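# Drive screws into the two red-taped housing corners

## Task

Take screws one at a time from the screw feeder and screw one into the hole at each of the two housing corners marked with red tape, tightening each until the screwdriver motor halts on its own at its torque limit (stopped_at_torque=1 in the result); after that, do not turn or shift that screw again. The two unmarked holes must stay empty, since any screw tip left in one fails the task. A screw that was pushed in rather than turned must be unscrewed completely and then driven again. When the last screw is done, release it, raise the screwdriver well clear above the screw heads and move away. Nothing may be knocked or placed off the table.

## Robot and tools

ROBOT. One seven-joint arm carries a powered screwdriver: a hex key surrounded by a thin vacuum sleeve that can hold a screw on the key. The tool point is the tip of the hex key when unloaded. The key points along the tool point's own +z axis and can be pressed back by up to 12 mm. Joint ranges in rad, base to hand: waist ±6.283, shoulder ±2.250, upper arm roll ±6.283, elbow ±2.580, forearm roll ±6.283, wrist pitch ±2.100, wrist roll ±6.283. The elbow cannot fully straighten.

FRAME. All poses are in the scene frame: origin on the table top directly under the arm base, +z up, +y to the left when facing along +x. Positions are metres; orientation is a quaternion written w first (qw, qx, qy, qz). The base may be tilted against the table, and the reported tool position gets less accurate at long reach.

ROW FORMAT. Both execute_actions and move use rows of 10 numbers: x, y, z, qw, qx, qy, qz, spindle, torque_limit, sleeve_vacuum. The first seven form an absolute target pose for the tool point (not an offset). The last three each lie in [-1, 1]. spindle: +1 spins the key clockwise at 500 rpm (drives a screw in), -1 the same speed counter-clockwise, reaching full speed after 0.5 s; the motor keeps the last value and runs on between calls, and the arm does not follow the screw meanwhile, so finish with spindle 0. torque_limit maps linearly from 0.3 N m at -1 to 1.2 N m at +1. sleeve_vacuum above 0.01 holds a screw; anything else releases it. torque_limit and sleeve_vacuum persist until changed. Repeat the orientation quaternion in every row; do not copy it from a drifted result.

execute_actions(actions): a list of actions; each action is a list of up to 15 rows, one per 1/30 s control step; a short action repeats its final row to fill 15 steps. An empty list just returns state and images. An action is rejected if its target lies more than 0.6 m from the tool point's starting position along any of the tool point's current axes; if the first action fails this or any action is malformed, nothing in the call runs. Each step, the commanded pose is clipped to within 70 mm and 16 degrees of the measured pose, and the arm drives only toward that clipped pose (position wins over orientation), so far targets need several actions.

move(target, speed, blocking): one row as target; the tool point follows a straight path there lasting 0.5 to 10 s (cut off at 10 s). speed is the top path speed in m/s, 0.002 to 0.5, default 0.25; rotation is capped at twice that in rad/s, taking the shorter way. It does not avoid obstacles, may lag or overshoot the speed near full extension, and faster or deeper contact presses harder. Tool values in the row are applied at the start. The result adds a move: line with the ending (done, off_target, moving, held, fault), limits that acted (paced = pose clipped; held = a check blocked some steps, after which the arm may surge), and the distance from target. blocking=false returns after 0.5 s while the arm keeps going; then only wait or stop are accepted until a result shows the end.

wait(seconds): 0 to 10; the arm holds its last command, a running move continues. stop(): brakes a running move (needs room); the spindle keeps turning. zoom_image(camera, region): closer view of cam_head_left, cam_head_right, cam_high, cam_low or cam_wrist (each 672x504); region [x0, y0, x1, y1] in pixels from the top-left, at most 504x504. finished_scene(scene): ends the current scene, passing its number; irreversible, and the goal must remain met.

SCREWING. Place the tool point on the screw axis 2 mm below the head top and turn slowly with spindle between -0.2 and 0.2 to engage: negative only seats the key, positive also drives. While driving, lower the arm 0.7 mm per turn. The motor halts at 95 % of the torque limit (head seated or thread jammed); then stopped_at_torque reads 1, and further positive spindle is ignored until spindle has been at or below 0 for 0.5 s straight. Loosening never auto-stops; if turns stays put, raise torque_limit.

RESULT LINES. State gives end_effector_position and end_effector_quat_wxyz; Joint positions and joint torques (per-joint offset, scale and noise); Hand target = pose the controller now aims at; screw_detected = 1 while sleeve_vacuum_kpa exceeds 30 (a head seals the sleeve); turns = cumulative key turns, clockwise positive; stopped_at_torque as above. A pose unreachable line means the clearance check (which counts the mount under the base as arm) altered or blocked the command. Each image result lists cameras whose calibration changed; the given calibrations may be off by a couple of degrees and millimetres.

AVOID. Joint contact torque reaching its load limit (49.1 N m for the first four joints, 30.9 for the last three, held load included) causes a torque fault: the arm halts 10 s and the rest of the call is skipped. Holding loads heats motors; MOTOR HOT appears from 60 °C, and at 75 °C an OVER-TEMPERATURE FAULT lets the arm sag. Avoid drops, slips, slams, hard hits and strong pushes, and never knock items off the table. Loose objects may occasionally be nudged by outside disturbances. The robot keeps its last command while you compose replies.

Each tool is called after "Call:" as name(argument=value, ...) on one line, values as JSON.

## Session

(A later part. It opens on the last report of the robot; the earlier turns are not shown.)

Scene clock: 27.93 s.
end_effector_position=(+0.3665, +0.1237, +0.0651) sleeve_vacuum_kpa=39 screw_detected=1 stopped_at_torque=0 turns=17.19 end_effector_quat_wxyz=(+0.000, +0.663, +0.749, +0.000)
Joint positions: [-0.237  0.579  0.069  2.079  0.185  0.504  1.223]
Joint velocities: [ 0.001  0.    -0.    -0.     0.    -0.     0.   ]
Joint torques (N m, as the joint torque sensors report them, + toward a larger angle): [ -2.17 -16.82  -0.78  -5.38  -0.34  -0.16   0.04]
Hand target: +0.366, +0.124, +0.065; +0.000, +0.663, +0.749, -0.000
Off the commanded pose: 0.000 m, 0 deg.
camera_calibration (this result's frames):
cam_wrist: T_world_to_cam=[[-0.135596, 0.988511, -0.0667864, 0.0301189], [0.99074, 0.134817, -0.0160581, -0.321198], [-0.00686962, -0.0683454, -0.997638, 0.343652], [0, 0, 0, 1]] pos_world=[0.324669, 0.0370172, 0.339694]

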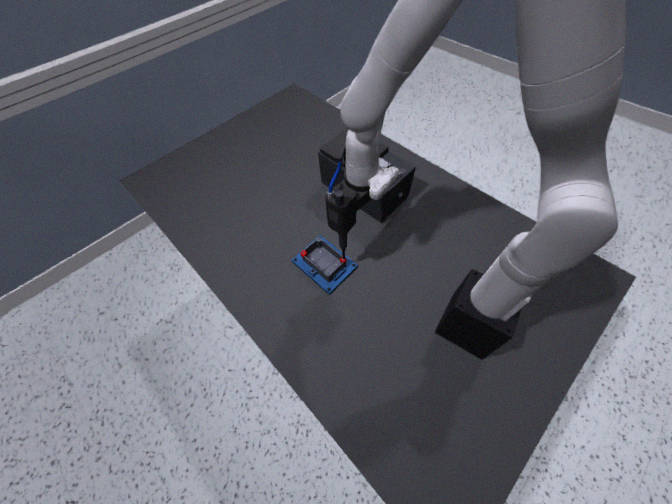

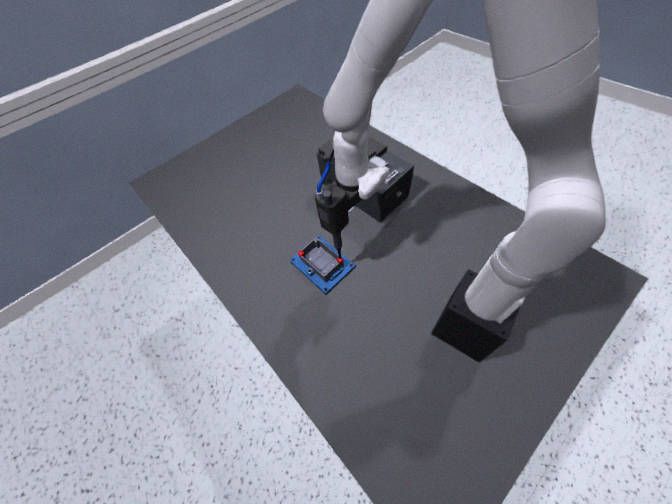

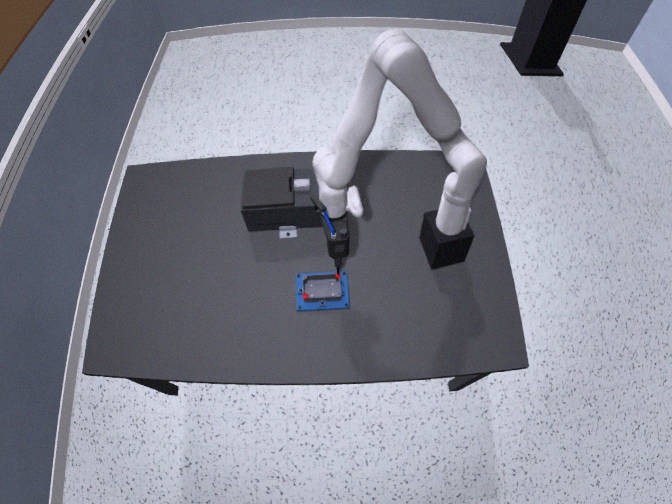

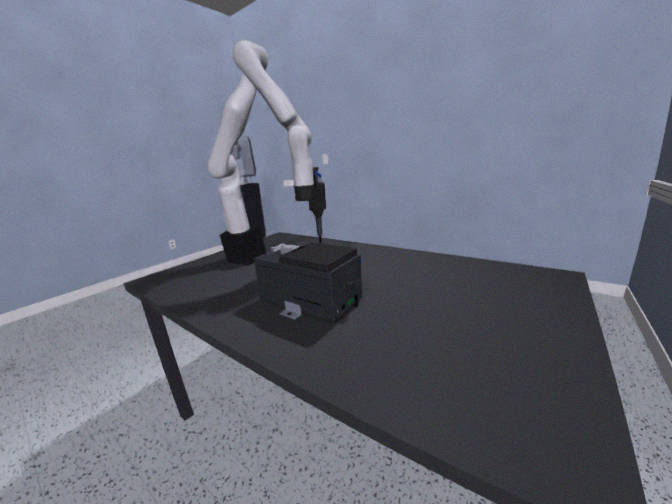

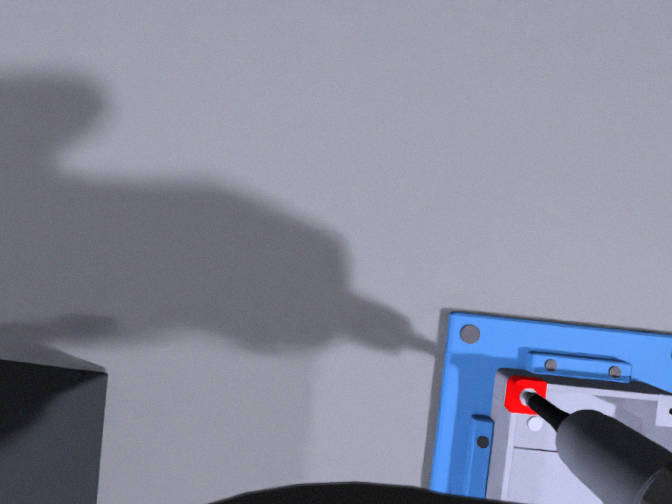

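Call:
execute_actions(actions=[[[0.3665,0.124,0.064,0,0.663,0.749,0,0.3,0,1]],[[0.3665,0.124,0.063,0,0.663,0.749,0,0.3,0,1]],[[0.3665,0.124,0.062,0,0.663,0.749,0,0.3,0,1]],[[0.3665,0.124,0.061,0,0.663,0.749,0,0.3,0,1]],[[0.3665,0.124,0.061,0,0.663,0.749,0,0,0,1]]])

Call:
zoom_image(camera="cam_wrist", region=[490,360,570,420])

Scene clock: 30.90 s.
end_effector_position=(+0.3671, +0.1244, +0.0615) sleeve_vacuum_kpa=40 screw_detected=1 stopped_at_torque=0 turns=22.04 end_effector_quat_wxyz=(+0.000, +0.663, +0.749, +0.001)
Joint positions: [-0.238  0.589  0.07   2.08   0.186  0.492  1.221]
Joint velocities: [-0.001 -0.     0.001 -0.    -0.    -0.    -0.001]
Joint torques (N m, as the joint torque sensors report them, + toward a larger angle): [ -2.05 -16.39  -0.77  -5.04  -0.33  -0.21   0.09]
Hand target: +0.366, +0.124, +0.061; +0.000, +0.663, +0.749, -0.000
Off the commanded pose: 0.001 m, 0 deg.
camera_calibration (this result's frames):
cam_wrist: T_world_to_cam=[[-0.135698, 0.988527, -0.0663346, 0.029206], [0.990732, 0.134989, -0.0150792, -0.322004], [-0.00595178, -0.0677661, -0.997683, 0.33966], [0, 0, 0, 1]] pos_world=[0.325005, 0.0376135, 0.335955]

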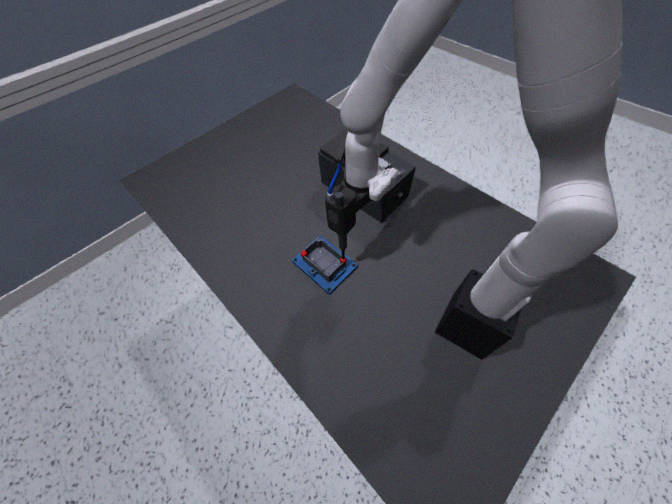

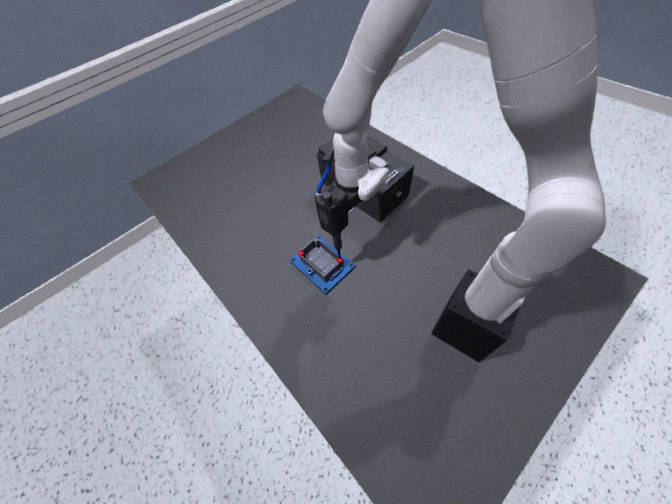

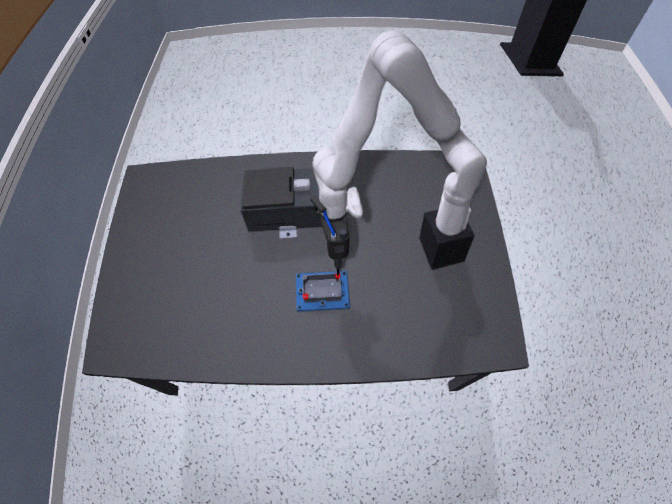

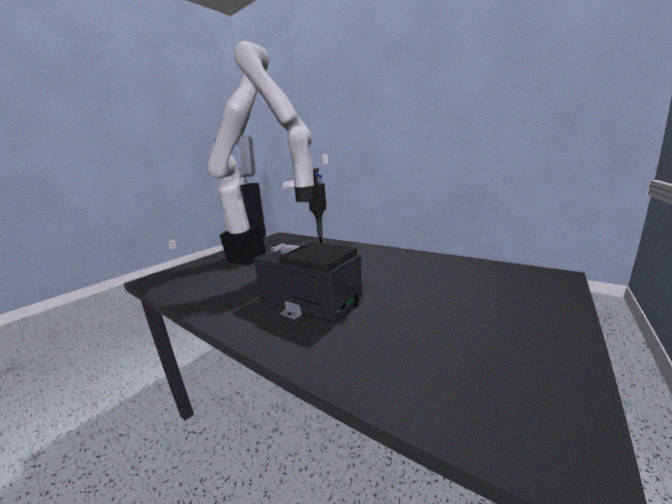

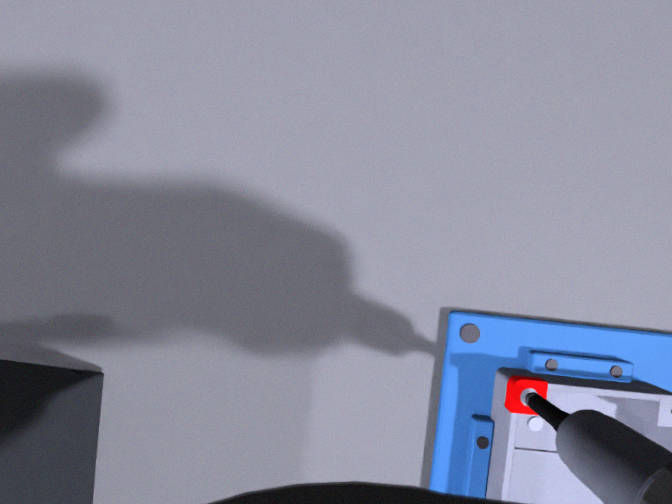

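Region (490, 360, 570, 420) of cam_wrist's 672x504 image, scaled by 6.300; it fills the top 378 rows of this view, and the rest is white.

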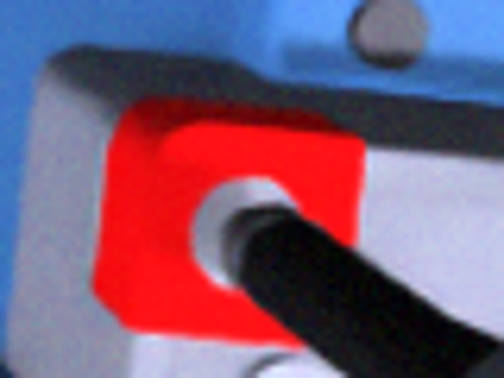

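Threading.

Call:
execute_actions(actions=[[[0.3667,0.1243,0.06,0,0.663,0.749,0,0.5,0,1]],[[0.3667,0.1243,0.0587,0,0.663,0.749,0,0.5,0,1]],[[0.3667,0.1243,0.0573,0,0.663,0.749,0,0.5,0,1]],[[0.3667,0.1243,0.056,0,0.663,0.749,0,0.5,0,1]],[[0.3667,0.1243,0.055,0,0.663,0.749,0,0.5,0,1]],[[0.3667,0.1243,0.055,0,0.663,0.749,0,0,0,1]]])

Scene clock: 34.33 s.
end_effector_position=(+0.3671, +0.1245, +0.0551) sleeve_vacuum_kpa=40 screw_detected=1 stopped_at_torque=1 turns=31.28 end_effector_quat_wxyz=(+0.000, +0.663, +0.749, +0.000)
Joint positions: [-0.238  0.604  0.073  2.083  0.187  0.474  1.22 ]
Joint velocities: [-0.002  0.001  0.    -0.001  0.    -0.001  0.001]
Joint torques (N m, as the joint torque sensors report them, + toward a larger angle): [ -2.02 -17.08  -0.64  -4.83  -0.34  -0.03   0.12]
Hand target: +0.367, +0.124, +0.055; +0.000, +0.663, +0.749, -0.000
Off the commanded pose: 0.000 m, 0 deg.
camera_calibration (this result's frames):
cam_wrist: T_world_to_cam=[[-0.135595, 0.988519, -0.066665, 0.0287121], [0.990742, 0.134836, -0.0157815, -0.322031], [-0.00661146, -0.0681878, -0.997651, 0.333618], [0, 0, 0, 1]] pos_world=[0.325148, 0.0377874, 0.329666]

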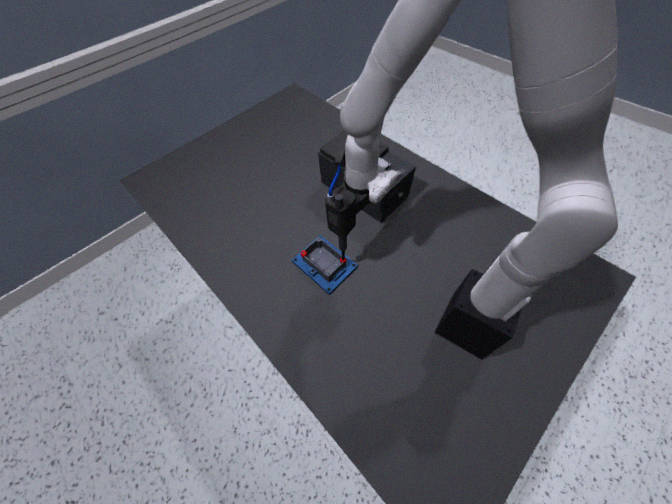

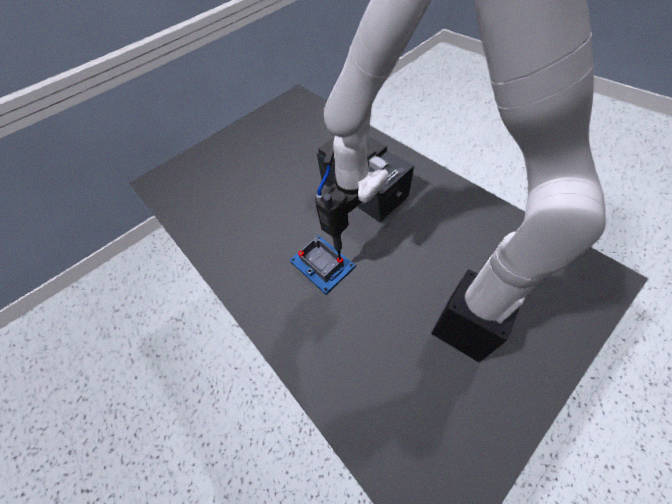

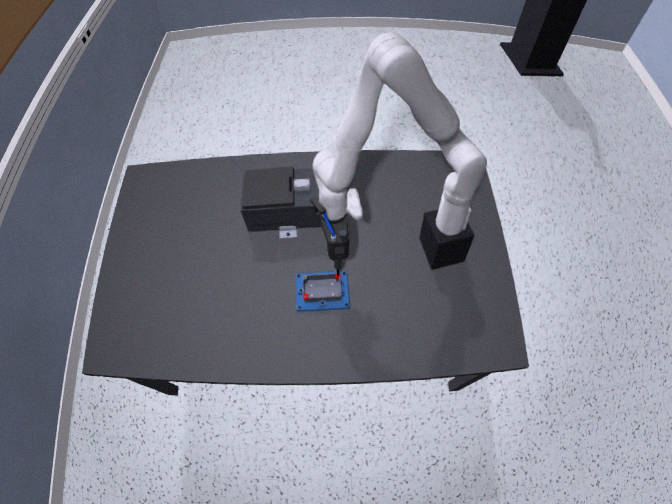

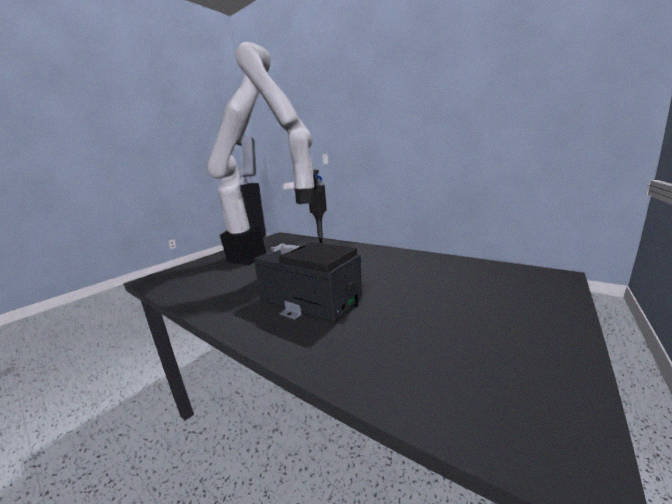

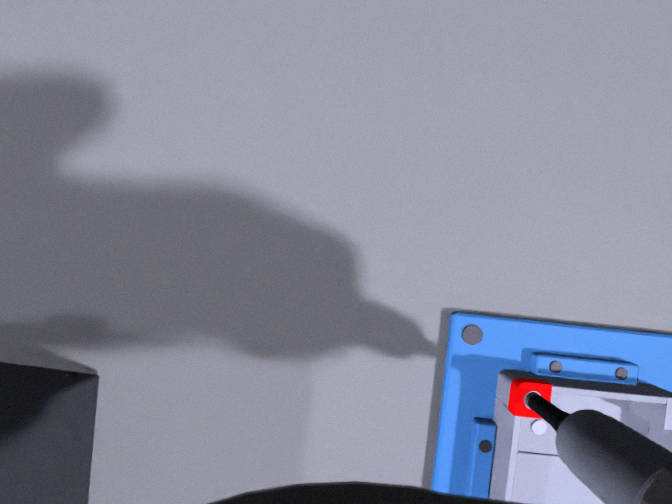

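Call:
move(target=[0.367,0.1245,0.09,0,0.663,0.749,0,0,0,0], speed=0.08)

Call:
move(target=[0.38,0.04,0.21,0,0.663,0.749,0,0,0,0])

Call:
move(target=[0.4134,-0.1488,0.2,0,0.663,0.749,0,0,0,0])

Call:
move(target=[0.4134,-0.1488,0.178,0,0.663,0.749,0,0,0,0], speed=0.05)

Call:
zoom_image(camera="cam_wrist", region=[470,340,630,460])

Scene clock: 35.70 s.
end_effector_position=(+0.3668, +0.1243, +0.0897) sleeve_vacuum_kpa=0 screw_detected=0 stopped_at_torque=1 turns=31.28 end_effector_quat_wxyz=(-0.000, +0.663, +0.749, -0.000)
Joint positions: [-0.243  0.523  0.063  2.057  0.174  0.583  1.23 ]
Joint velocities: [ 0.    -0.006  0.    -0.002  0.    -0.    -0.   ]
Joint torques (N m, as the joint torque sensors report them, + toward a larger angle): [ -1.96 -16.27  -0.81  -6.22  -0.36  -0.23   0.06]
Hand target: +0.367, +0.124, +0.090; +0.000, +0.663, +0.749, -0.000
Off the commanded pose: 0.000 m, 0 deg.
move: done
camera_calibration (this result's frames):
cam_wrist: T_world_to_cam=[[-0.13565, 0.988469, -0.067291, 0.0312463], [0.990726, 0.1348, -0.0170385, -0.321073], [-0.00777128, -0.0689782, -0.997588, 0.36867], [0, 0, 0, 1]] pos_world=[0.325199, 0.0378246, 0.364413]

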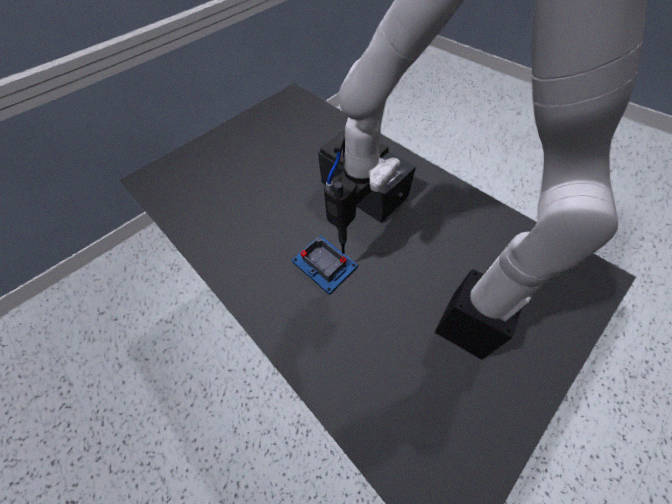

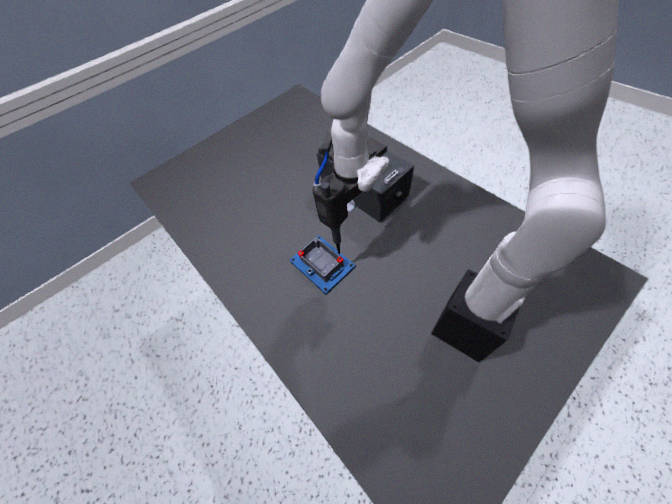

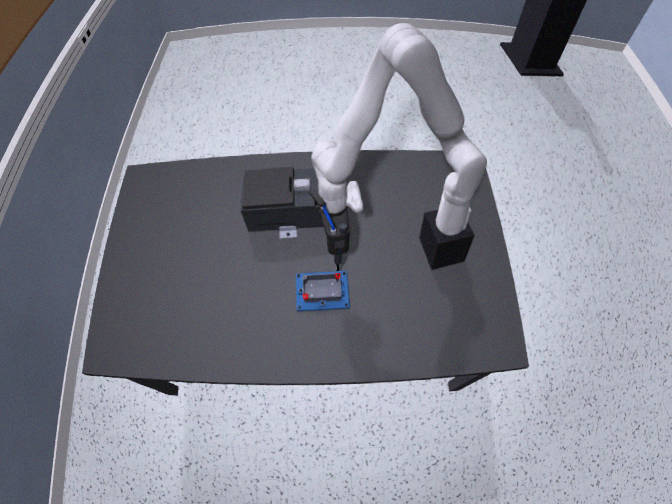

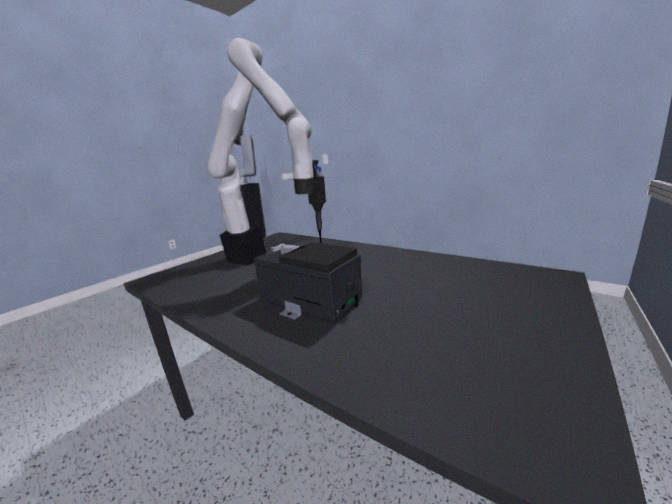

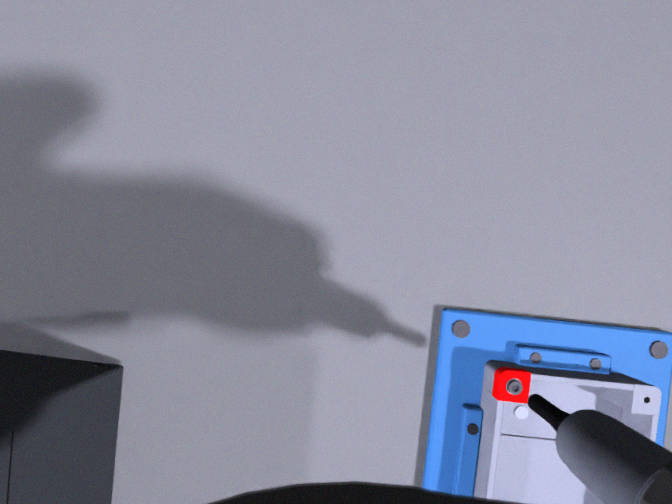

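Scene clock: 36.70 s.
end_effector_position=(+0.3795, +0.0398, +0.2098) sleeve_vacuum_kpa=0 screw_detected=0 stopped_at_torque=1 turns=31.28 end_effector_quat_wxyz=(+0.000, +0.663, +0.749, -0.000)
Joint positions: [-0.077  0.277  0.08   1.889  0.128  0.97   1.493]
Joint velocities: [ 0.004 -0.004  0.005 -0.001 -0.002  0.     0.003]
Joint torques (N m, as the joint torque sensors report them, + toward a larger angle): [ -1.8  -14.97  -0.94  -9.01  -0.68   0.02   0.12]
Hand target: +0.380, +0.040, +0.210; +0.000, +0.663, +0.749, -0.000
Off the commanded pose: 0.001 m, 0 deg.
move: done
camera_calibration (this result's frames):
cam_wrist: T_world_to_cam=[[-0.135667, 0.988439, -0.0676979, 0.124683], [0.990724, 0.134812, -0.0170617, -0.320176], [-0.00773791, -0.0693846, -0.99756, 0.482735], [0, 0, 0, 1]] pos_world=[0.337857, -0.0465833, 0.484535]

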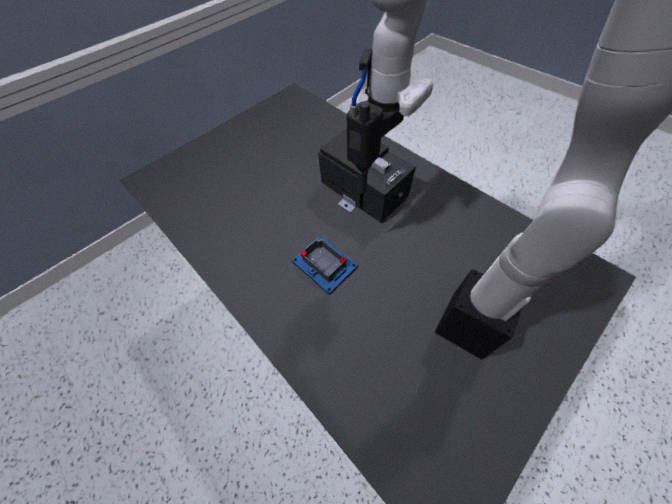

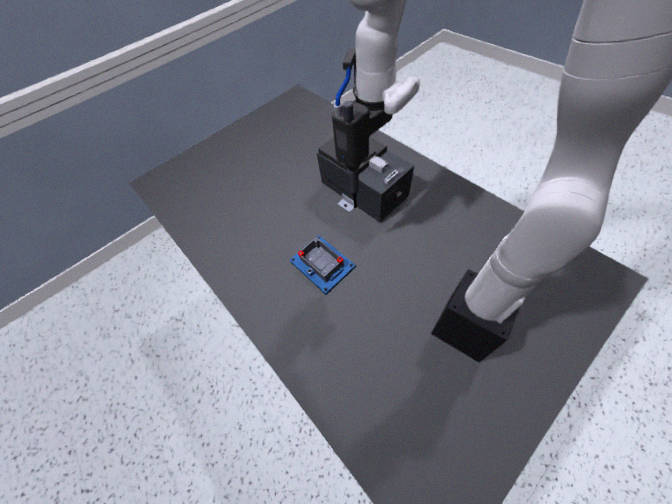

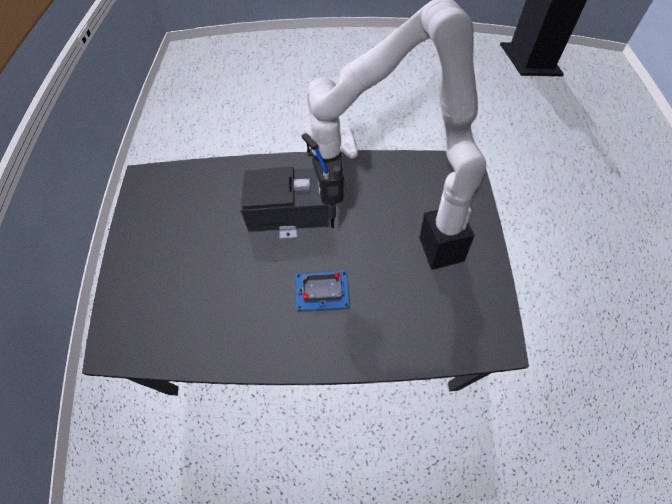

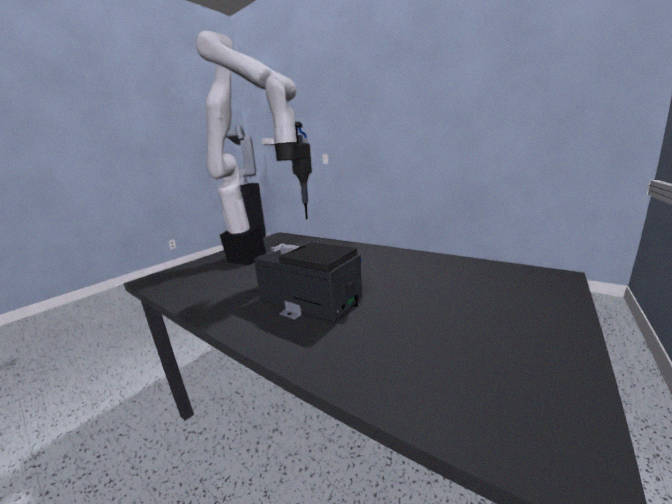

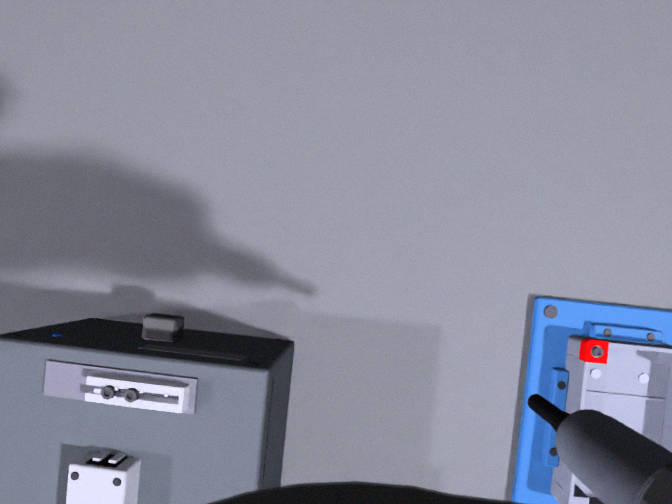

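Scene clock: 37.87 s.
end_effector_position=(+0.4130, -0.1480, +0.2006) sleeve_vacuum_kpa=0 screw_detected=0 stopped_at_torque=1 turns=31.28 end_effector_quat_wxyz=(+0.000, +0.662, +0.749, +0.000)
Joint positions: [0.321 0.391 0.172 1.668 0.05  1.02  2.02 ]
Joint velocities: [ 0.008  0.011  0.012 -0.002 -0.003  0.001  0.006]
Joint torques (N m, as the joint torque sensors report them, + toward a larger angle): [ -2.07 -18.38  -0.77  -8.66  -0.36   0.59   0.2 ]
Hand target: +0.413, -0.149, +0.200; -0.000, +0.663, +0.749, -0.000
Off the commanded pose: 0.001 m, 0 deg.
move: done
camera_calibration (this result's frames):
cam_wrist: T_world_to_cam=[[-0.137016, 0.98831, -0.066855, 0.314646], [0.990545, 0.136233, -0.0161433, -0.328117], [-0.00684666, -0.0684347, -0.997632, 0.460567], [0, 0, 0, 1]] pos_world=[0.37128, -0.234748, 0.475215]

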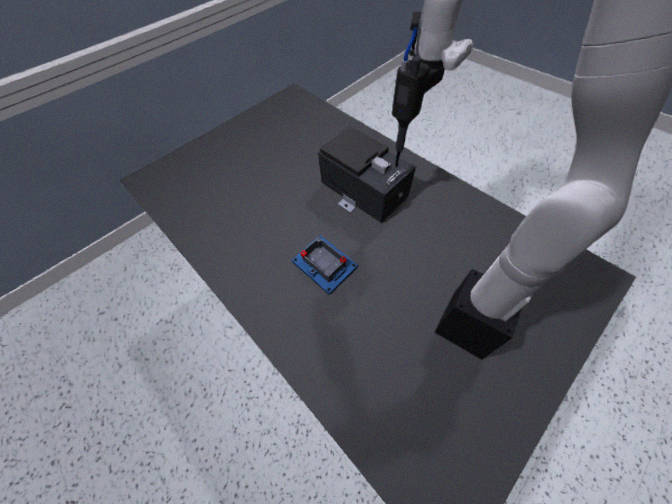

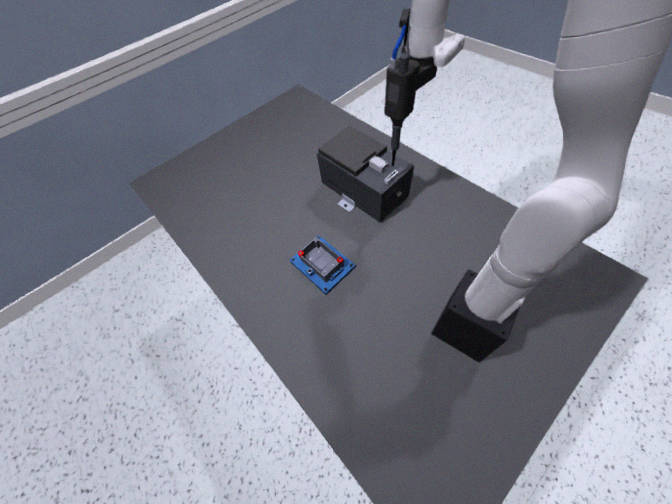

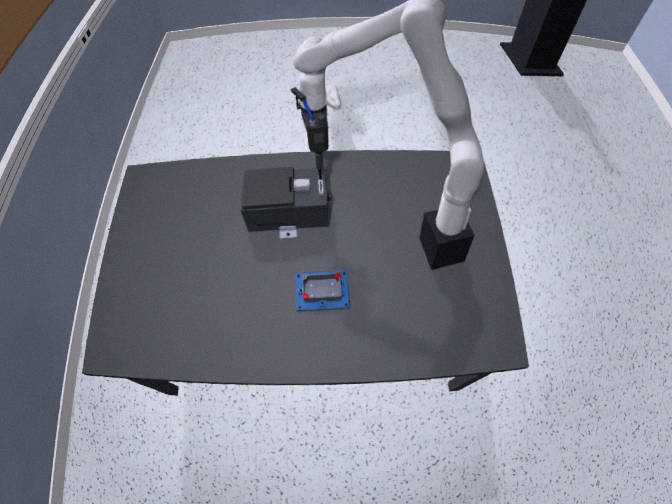

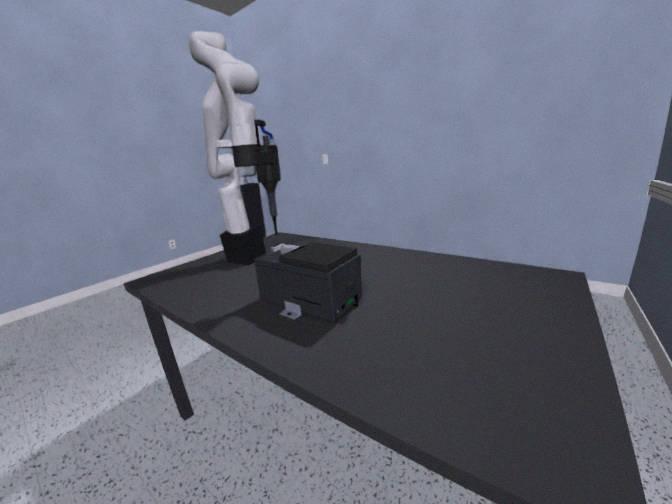

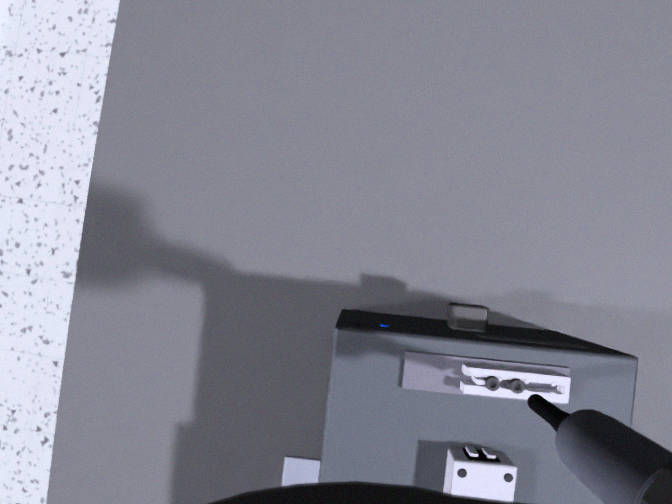

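Scene clock: 38.60 s.
end_effector_position=(+0.4135, -0.1488, +0.1781) sleeve_vacuum_kpa=0 screw_detected=0 stopped_at_torque=1 turns=31.28 end_effector_quat_wxyz=(+0.000, +0.663, +0.749, +0.000)
Joint positions: [0.33  0.423 0.171 1.7   0.046 0.957 2.023]
Joint velocities: [ 0.     0.001  0.     0.001 -0.    -0.     0.001]
Joint torques (N m, as the joint torque sensors report them, + toward a larger angle): [ -2.04 -18.27  -0.37  -8.68  -0.59   0.35   0.02]
Hand target: +0.413, -0.149, +0.178; -0.000, +0.663, +0.749, +0.000
Off the commanded pose: 0.000 m, 0 deg.
move: done
camera_calibration (this result's frames):
cam_wrist: T_world_to_cam=[[-0.135829, 0.988472, -0.066879, 0.313448], [0.990707, 0.135033, -0.0163124, -0.329107], [-0.00709356, -0.0684731, -0.997628, 0.43811], [0, 0, 0, 1]] pos_world=[0.371732, -0.235396, 0.452665]

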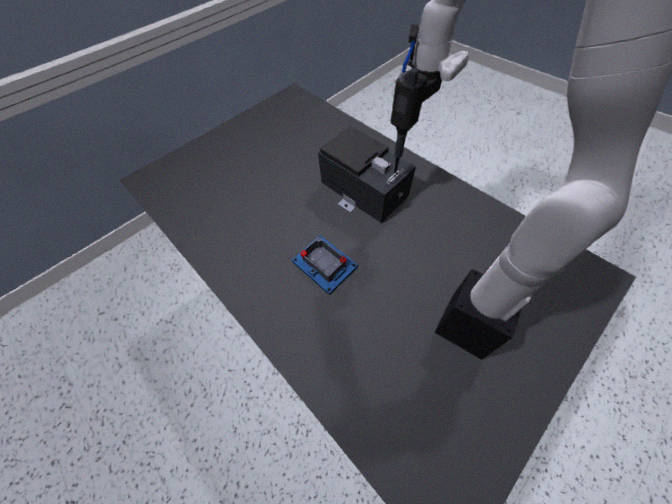

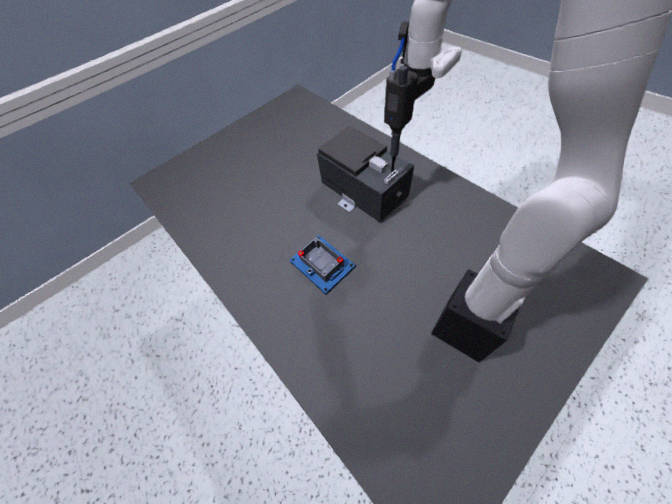

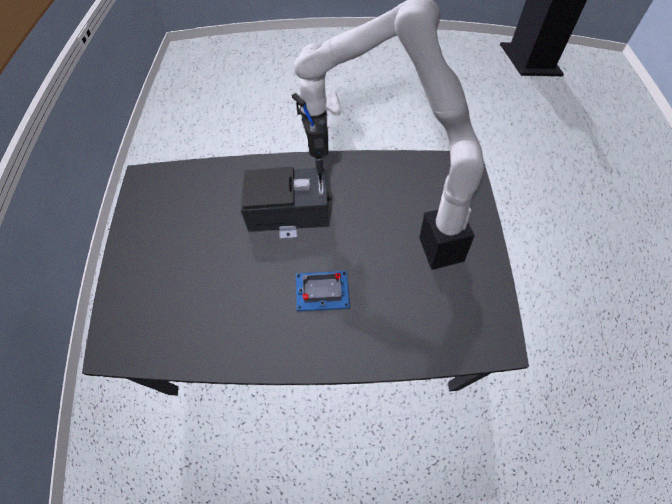

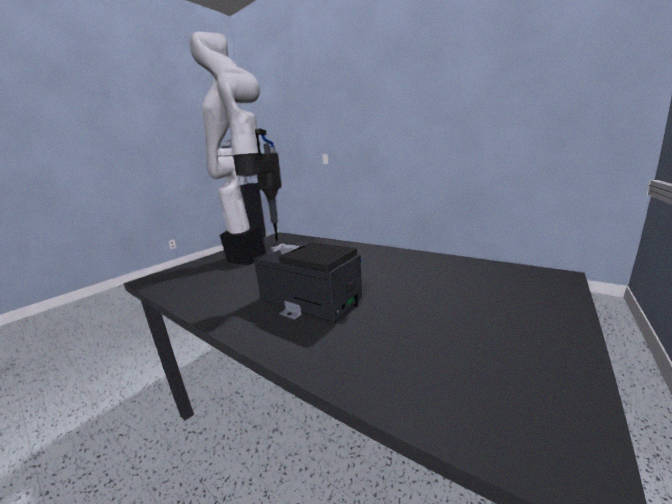

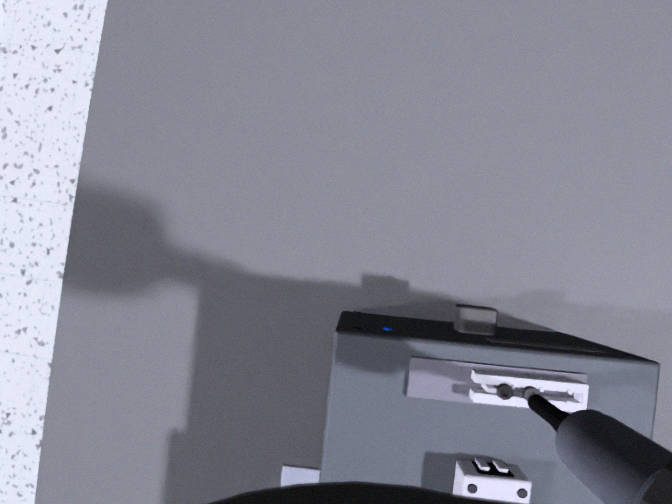

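Region (470, 340, 630, 460) of cam_wrist's 672x504 image, scaled by 3.150; it fills the top 378 rows of this view, and the rest is white.

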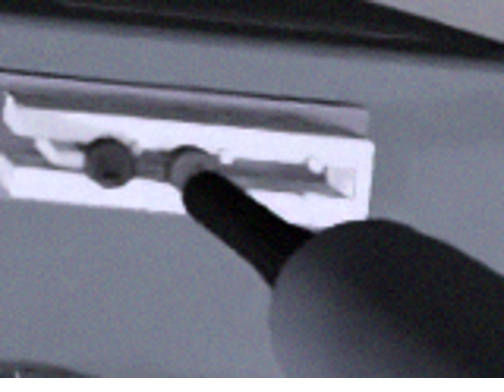

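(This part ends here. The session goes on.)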